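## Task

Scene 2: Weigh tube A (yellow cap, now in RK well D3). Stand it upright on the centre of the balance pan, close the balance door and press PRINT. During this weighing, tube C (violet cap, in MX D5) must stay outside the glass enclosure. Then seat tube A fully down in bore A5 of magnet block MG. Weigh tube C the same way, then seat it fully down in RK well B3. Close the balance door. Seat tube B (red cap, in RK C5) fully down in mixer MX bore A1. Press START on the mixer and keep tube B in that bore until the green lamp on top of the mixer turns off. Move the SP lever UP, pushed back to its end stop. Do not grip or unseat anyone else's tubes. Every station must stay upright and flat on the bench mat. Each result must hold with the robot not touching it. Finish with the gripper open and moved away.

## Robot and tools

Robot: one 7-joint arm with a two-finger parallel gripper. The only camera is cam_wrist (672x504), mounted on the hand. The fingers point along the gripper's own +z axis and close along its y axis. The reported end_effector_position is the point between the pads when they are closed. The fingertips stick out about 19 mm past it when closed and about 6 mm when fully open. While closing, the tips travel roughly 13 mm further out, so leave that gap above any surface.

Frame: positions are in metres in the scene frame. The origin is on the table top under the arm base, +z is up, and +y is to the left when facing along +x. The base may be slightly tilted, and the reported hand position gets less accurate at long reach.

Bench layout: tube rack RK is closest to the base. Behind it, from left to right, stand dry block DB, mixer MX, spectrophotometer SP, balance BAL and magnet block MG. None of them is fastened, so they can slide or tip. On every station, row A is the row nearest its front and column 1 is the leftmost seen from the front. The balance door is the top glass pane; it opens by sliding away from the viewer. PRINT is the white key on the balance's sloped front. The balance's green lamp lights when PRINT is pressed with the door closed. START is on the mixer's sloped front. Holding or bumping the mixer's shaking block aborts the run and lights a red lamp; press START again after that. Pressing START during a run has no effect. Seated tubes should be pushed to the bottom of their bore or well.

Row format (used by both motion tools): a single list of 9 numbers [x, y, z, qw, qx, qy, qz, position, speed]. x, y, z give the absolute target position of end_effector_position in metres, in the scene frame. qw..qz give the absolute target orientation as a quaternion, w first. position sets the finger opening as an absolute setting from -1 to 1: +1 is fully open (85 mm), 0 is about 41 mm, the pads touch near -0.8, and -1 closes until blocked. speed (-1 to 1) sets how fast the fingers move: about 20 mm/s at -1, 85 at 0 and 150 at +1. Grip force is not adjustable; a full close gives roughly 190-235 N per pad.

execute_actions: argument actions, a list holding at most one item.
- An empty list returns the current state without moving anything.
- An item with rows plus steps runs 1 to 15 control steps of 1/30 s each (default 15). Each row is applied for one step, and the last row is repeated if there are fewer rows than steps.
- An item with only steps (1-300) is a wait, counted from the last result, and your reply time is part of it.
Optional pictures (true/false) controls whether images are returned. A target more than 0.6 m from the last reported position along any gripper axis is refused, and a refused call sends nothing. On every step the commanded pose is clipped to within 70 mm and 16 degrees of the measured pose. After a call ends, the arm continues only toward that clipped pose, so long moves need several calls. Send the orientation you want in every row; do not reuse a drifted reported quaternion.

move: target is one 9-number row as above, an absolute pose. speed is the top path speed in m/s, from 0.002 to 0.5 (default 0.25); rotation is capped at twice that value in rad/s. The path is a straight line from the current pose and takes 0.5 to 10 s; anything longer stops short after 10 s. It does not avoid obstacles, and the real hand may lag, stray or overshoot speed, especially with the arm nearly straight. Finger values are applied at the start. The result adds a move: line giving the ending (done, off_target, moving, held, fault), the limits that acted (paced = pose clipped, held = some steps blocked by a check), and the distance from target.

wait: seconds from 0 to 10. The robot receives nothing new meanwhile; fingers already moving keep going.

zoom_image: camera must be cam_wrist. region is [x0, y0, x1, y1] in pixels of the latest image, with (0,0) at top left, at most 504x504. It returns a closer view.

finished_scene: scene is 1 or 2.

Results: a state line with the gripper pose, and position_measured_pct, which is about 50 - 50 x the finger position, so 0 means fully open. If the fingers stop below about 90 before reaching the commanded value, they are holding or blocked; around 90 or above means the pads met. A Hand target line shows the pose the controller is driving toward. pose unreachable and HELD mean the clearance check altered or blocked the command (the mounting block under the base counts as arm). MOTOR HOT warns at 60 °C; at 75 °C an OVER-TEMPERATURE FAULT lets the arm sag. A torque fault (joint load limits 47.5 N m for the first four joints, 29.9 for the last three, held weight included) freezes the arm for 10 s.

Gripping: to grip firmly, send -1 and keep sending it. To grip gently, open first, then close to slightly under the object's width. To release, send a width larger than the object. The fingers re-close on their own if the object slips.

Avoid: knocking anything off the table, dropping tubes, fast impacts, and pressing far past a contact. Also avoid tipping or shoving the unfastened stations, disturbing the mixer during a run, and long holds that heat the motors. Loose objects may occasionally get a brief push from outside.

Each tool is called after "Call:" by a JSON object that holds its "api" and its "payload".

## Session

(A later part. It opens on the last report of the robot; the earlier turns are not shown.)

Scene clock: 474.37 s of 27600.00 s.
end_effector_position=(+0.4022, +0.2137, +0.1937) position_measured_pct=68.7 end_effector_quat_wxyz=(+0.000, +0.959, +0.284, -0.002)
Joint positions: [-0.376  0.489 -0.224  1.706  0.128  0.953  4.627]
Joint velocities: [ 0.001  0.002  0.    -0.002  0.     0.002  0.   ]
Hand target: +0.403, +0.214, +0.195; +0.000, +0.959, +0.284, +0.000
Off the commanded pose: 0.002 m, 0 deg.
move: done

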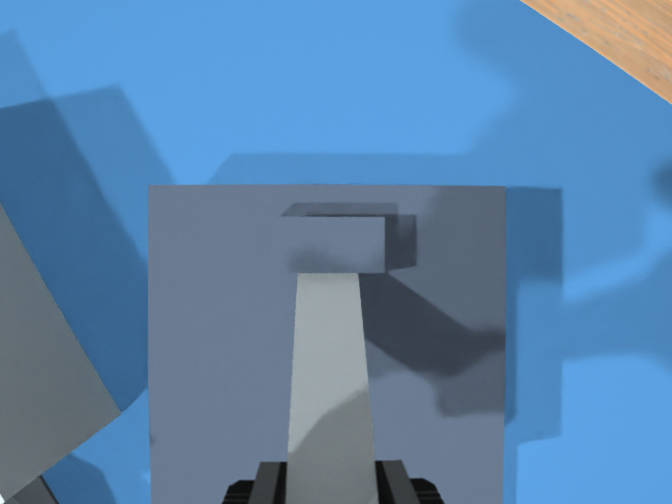

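Slightly reduce radius.

Call:
{"api": "move", "payload": {"target": [0.4238,0.2278,0.2035,0,0.9588,0.284,0,-0.40,-0.8], "speed": 0.03}}

Call:
{"api": "move", "payload": {"target": [0.4462,0.2424,0.207,0,0.9588,0.284,0,-0.40,-0.8], "speed": 0.03}}

Call:
{"api": "move", "payload": {"target": [0.4462,0.2424,0.207,0,0.9588,0.284,0,-0.15,-0.5]}}

Call:
{"api": "move", "payload": {"target": [0.4462,0.2424,0.245,0,0.9588,0.284,0,-0.15,-0.5], "speed": 0.1}}

Call:
{"api": "move", "payload": {"target": [0.4127,0.2206,0.245,0,0.9588,0.284,0,-1,0], "speed": 0.15}}

Scene clock: 484.07 s of 27600.00 s.
end_effector_position=(+0.4229, +0.2271, +0.2035) position_measured_pct=68.7 end_effector_quat_wxyz=(+0.000, +0.959, +0.284, -0.001)
Joint positions: [-0.387  0.523 -0.221  1.606  0.13   1.016  4.629]
Joint velocities: [ 0.     0.001 -0.002 -0.002  0.001  0.002  0.   ]
Hand target: +0.424, +0.228, +0.204; +0.000, +0.959, +0.284, +0.000
Off the commanded pose: 0.001 m, 0 deg.
move: done

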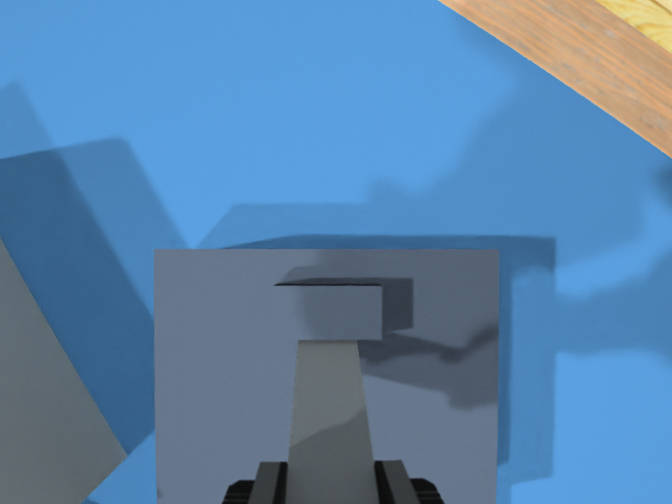

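Scene clock: 485.23 s of 27600.00 s.
end_effector_position=(+0.4455, +0.2417, +0.2070) position_measured_pct=68.7 end_effector_quat_wxyz=(+0.000, +0.959, +0.284, -0.001)
Joint positions: [-0.399  0.573 -0.216  1.502  0.134  1.07   4.63 ]
Joint velocities: [ 0.     0.002  0.001 -0.002  0.    -0.002  0.   ]
Hand target: +0.446, +0.242, +0.207; +0.000, +0.959, +0.284, +0.000
Off the commanded pose: 0.001 m, 0 deg.
move: done

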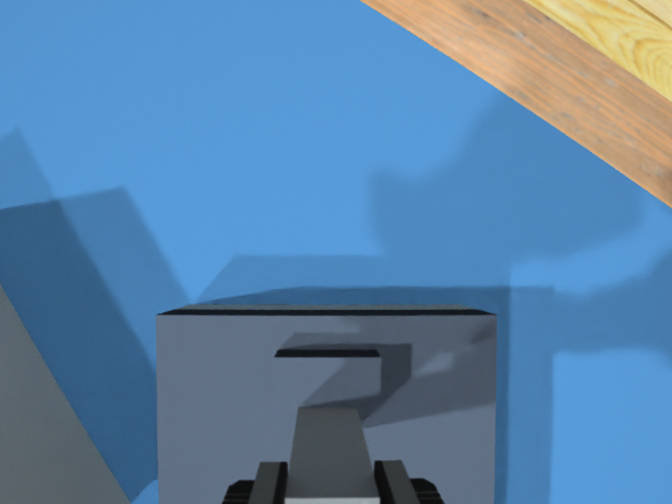

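Scene clock: 485.93 s of 27600.00 s.
end_effector_position=(+0.4462, +0.2424, +0.2070) position_measured_pct=57.5 end_effector_quat_wxyz=(-0.000, +0.959, +0.284, +0.000)
Joint positions: [-0.399  0.574 -0.216  1.501  0.134  1.069  4.631]
Joint velocities: [ 0.001 -0.     0.     0.    -0.     0.    -0.001]
Hand target: +0.446, +0.242, +0.207; -0.000, +0.959, +0.284, -0.000
Off the commanded pose: 0.000 m, 0 deg.
move: done

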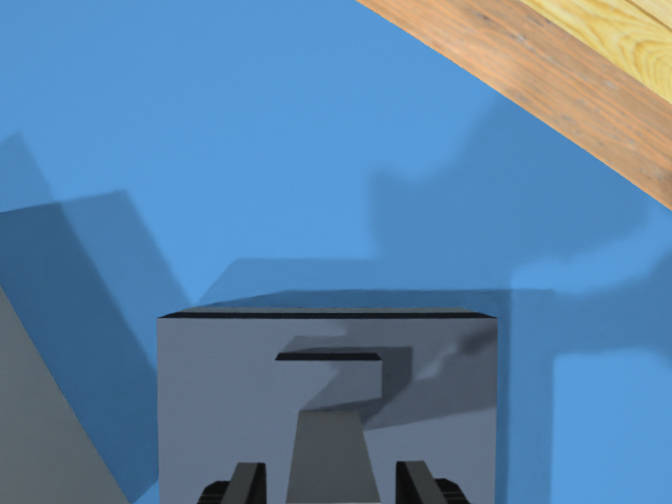

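Scene clock: 486.67 s of 27600.00 s.
end_effector_position=(+0.4462, +0.2424, +0.2449) position_measured_pct=57.5 end_effector_quat_wxyz=(-0.000, +0.959, +0.284, -0.000)
Joint positions: [-0.398  0.533 -0.221  1.439  0.122  1.171  4.641]
Joint velocities: [-0.    -0.001  0.001 -0.001 -0.     0.003  0.001]
Hand target: +0.446, +0.242, +0.245; -0.000, +0.959, +0.284, +0.000
Off the commanded pose: 0.000 m, 0 deg.
move: done

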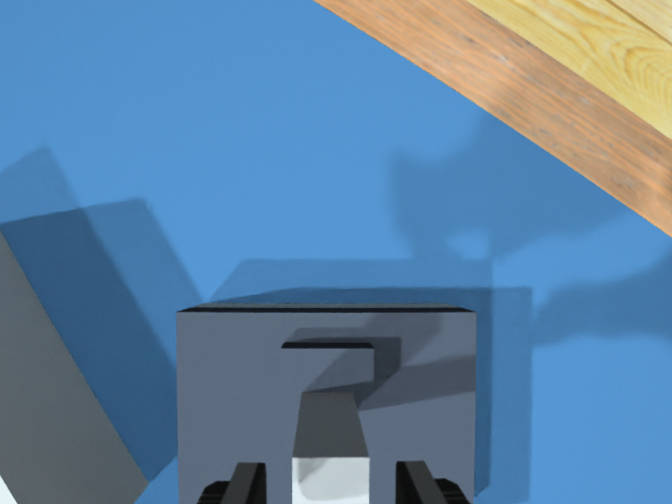

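Scene clock: 487.40 s of 27600.00 s.
end_effector_position=(+0.4126, +0.2207, +0.2446) position_measured_pct=91.7 end_effector_quat_wxyz=(-0.000, +0.959, +0.284, -0.000)
Joint positions: [-0.376  0.449 -0.229  1.584  0.11   1.109  4.645]
Joint velocities: [ 0.003 -0.009  0.001  0.002 -0.    -0.     0.   ]
Hand target: +0.413, +0.221, +0.245; -0.000, +0.959, +0.284, -0.000
Off the commanded pose: 0.000 m, 0 deg.
move: done

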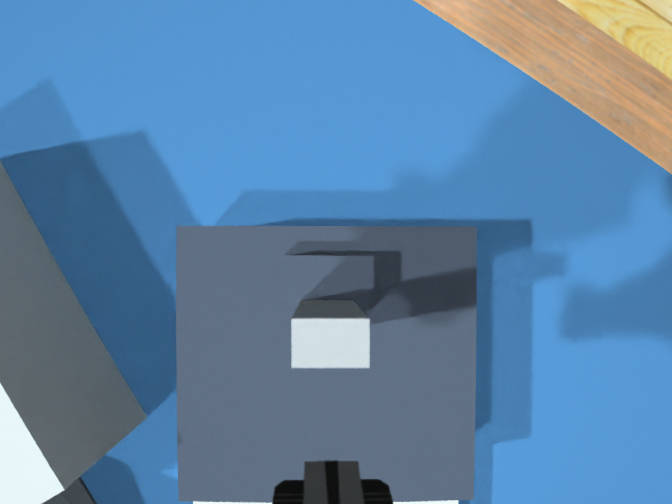

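Call:
{"api": "move", "payload": {"target": [0.4244,0.2282,0.205,0,0.9588,0.284,0,-1,0], "speed": 0.1}}

Call:
{"api": "move", "payload": {"target": [0.4395,0.238,0.205,0,0.9588,0.284,0,-1,0], "speed": 0.015}}

Scene clock: 493.80 s of 27600.00 s.
end_effector_position=(+0.4245, +0.2282, +0.2053) position_measured_pct=91.7 end_effector_quat_wxyz=(+0.000, +0.959, +0.284, +0.000)
Joint positions: [-0.387  0.523 -0.221  1.6    0.13   1.02   4.63 ]
Joint velocities: [-0.     0.005 -0.001 -0.001 -0.    -0.     0.001]
Hand target: +0.424, +0.228, +0.205; +0.000, +0.959, +0.284, +0.000
Off the commanded pose: 0.000 m, 0 deg.
move: done

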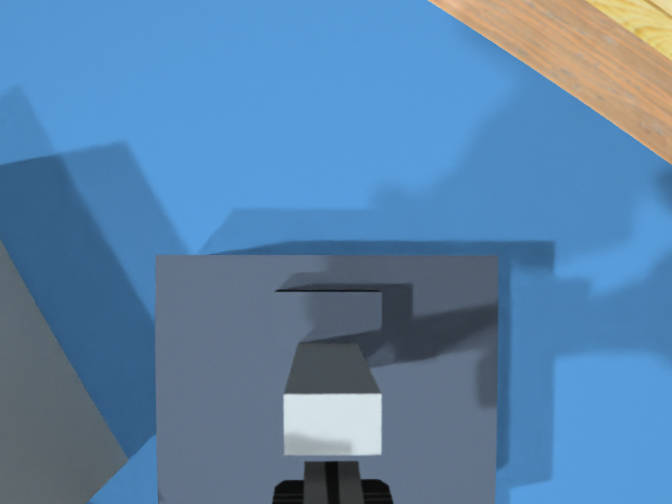

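Scene clock: 495.23 s of 27600.00 s.
end_effector_position=(+0.4395, +0.2380, +0.2051) position_measured_pct=91.7 end_effector_quat_wxyz=(+0.000, +0.959, +0.284, +0.000)
Joint positions: [-0.396  0.559 -0.217  1.534  0.133  1.05   4.63 ]
Joint velocities: [ 0.001  0.002 -0.001 -0.001 -0.     0.     0.001]
Hand target: +0.440, +0.238, +0.205; +0.000, +0.959, +0.284, +0.000
Off the commanded pose: 0.000 m, 0 deg.
move: done

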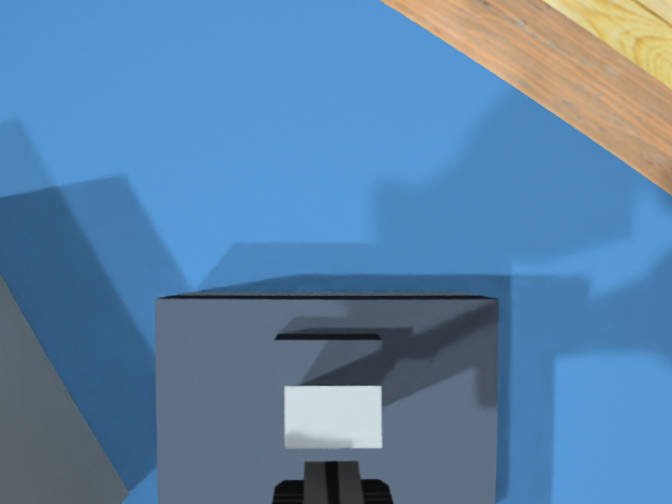

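Call:
{"api": "move", "payload": {"target": [0.4479,0.2434,0.212,0,0.9588,0.284,0,-1,0], "speed": 0.012}}

Scene clock: 500.77 s of 27600.00 s.
end_effector_position=(+0.4449, +0.2413, +0.2101) position_measured_pct=91.7 end_effector_quat_wxyz=(+0.001, +0.959, +0.284, -0.005)
Joint positions: [-0.4    0.573 -0.216  1.49   0.132  1.09   4.633]
Joint velocities: [ 0.     0.     0.002 -0.001  0.     0.003 -0.   ]
Hand target: +0.448, +0.243, +0.212; +0.000, +0.959, +0.284, +0.000
Off the commanded pose: 0.004 m, 1 deg.
move: off_target

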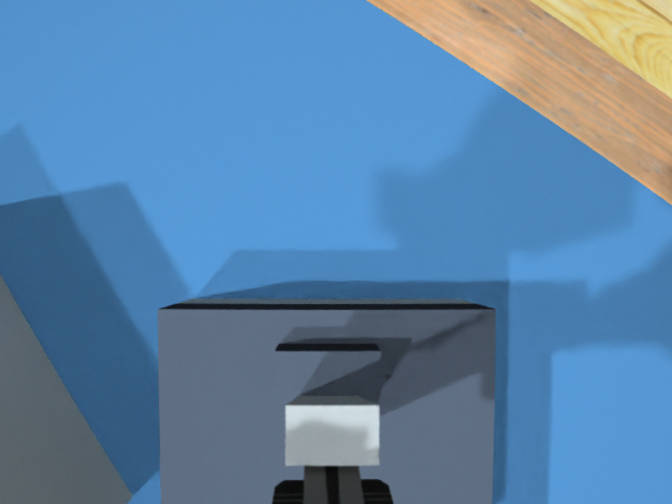

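At the stop. Back off.

Call:
{"api": "move", "payload": {"target": [0.43,0.232,0.215,0,0.9588,0.284,0,-1,0], "speed": 0.06}}

Call:
{"api": "move", "payload": {"target": [0.28,0.08,0.48,0,0.99,0.14,0,-1,0], "speed": 0.3}}

Scene clock: 525.03 s of 27600.00 s.
end_effector_position=(+0.4299, +0.2320, +0.2147) position_measured_pct=91.7 end_effector_quat_wxyz=(-0.000, +0.959, +0.284, -0.000)
Joint positions: [-0.39   0.525 -0.221  1.561  0.127  1.058  4.633]
Joint velocities: [ 0.001 -0.006  0.002  0.002 -0.     0.002  0.001]
Hand target: +0.430, +0.232, +0.215; -0.000, +0.959, +0.284, -0.000
Off the commanded pose: 0.000 m, 0 deg.
move: done

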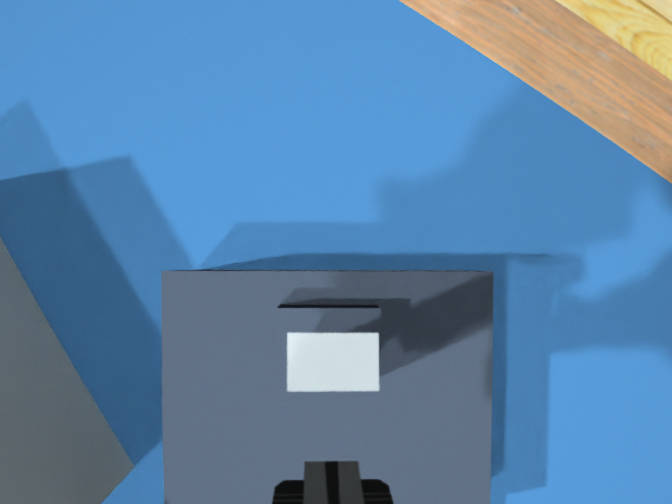

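Scene clock: 526.60 s of 27600.00 s.
end_effector_position=(+0.2799, +0.0798, +0.4796) position_measured_pct=91.7 end_effector_quat_wxyz=(-0.000, +0.990, +0.140, -0.000)
Joint positions: [-0.212 -0.065 -0.12   1.463 -0.011  1.731  4.648]
Joint velocities: [ 0.001 -0.004  0.001 -0.001  0.    -0.002 -0.   ]
Hand target: +0.280, +0.080, +0.480; -0.000, +0.990, +0.140, -0.000
Off the commanded pose: 0.000 m, 0 deg.
move: done

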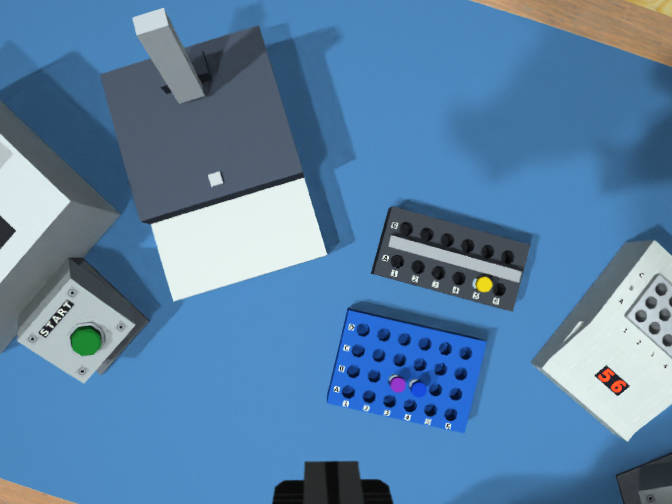

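Call:
{"api": "finished_scene", "payload": {"scene": 2}}

The scene is finished: the task was done.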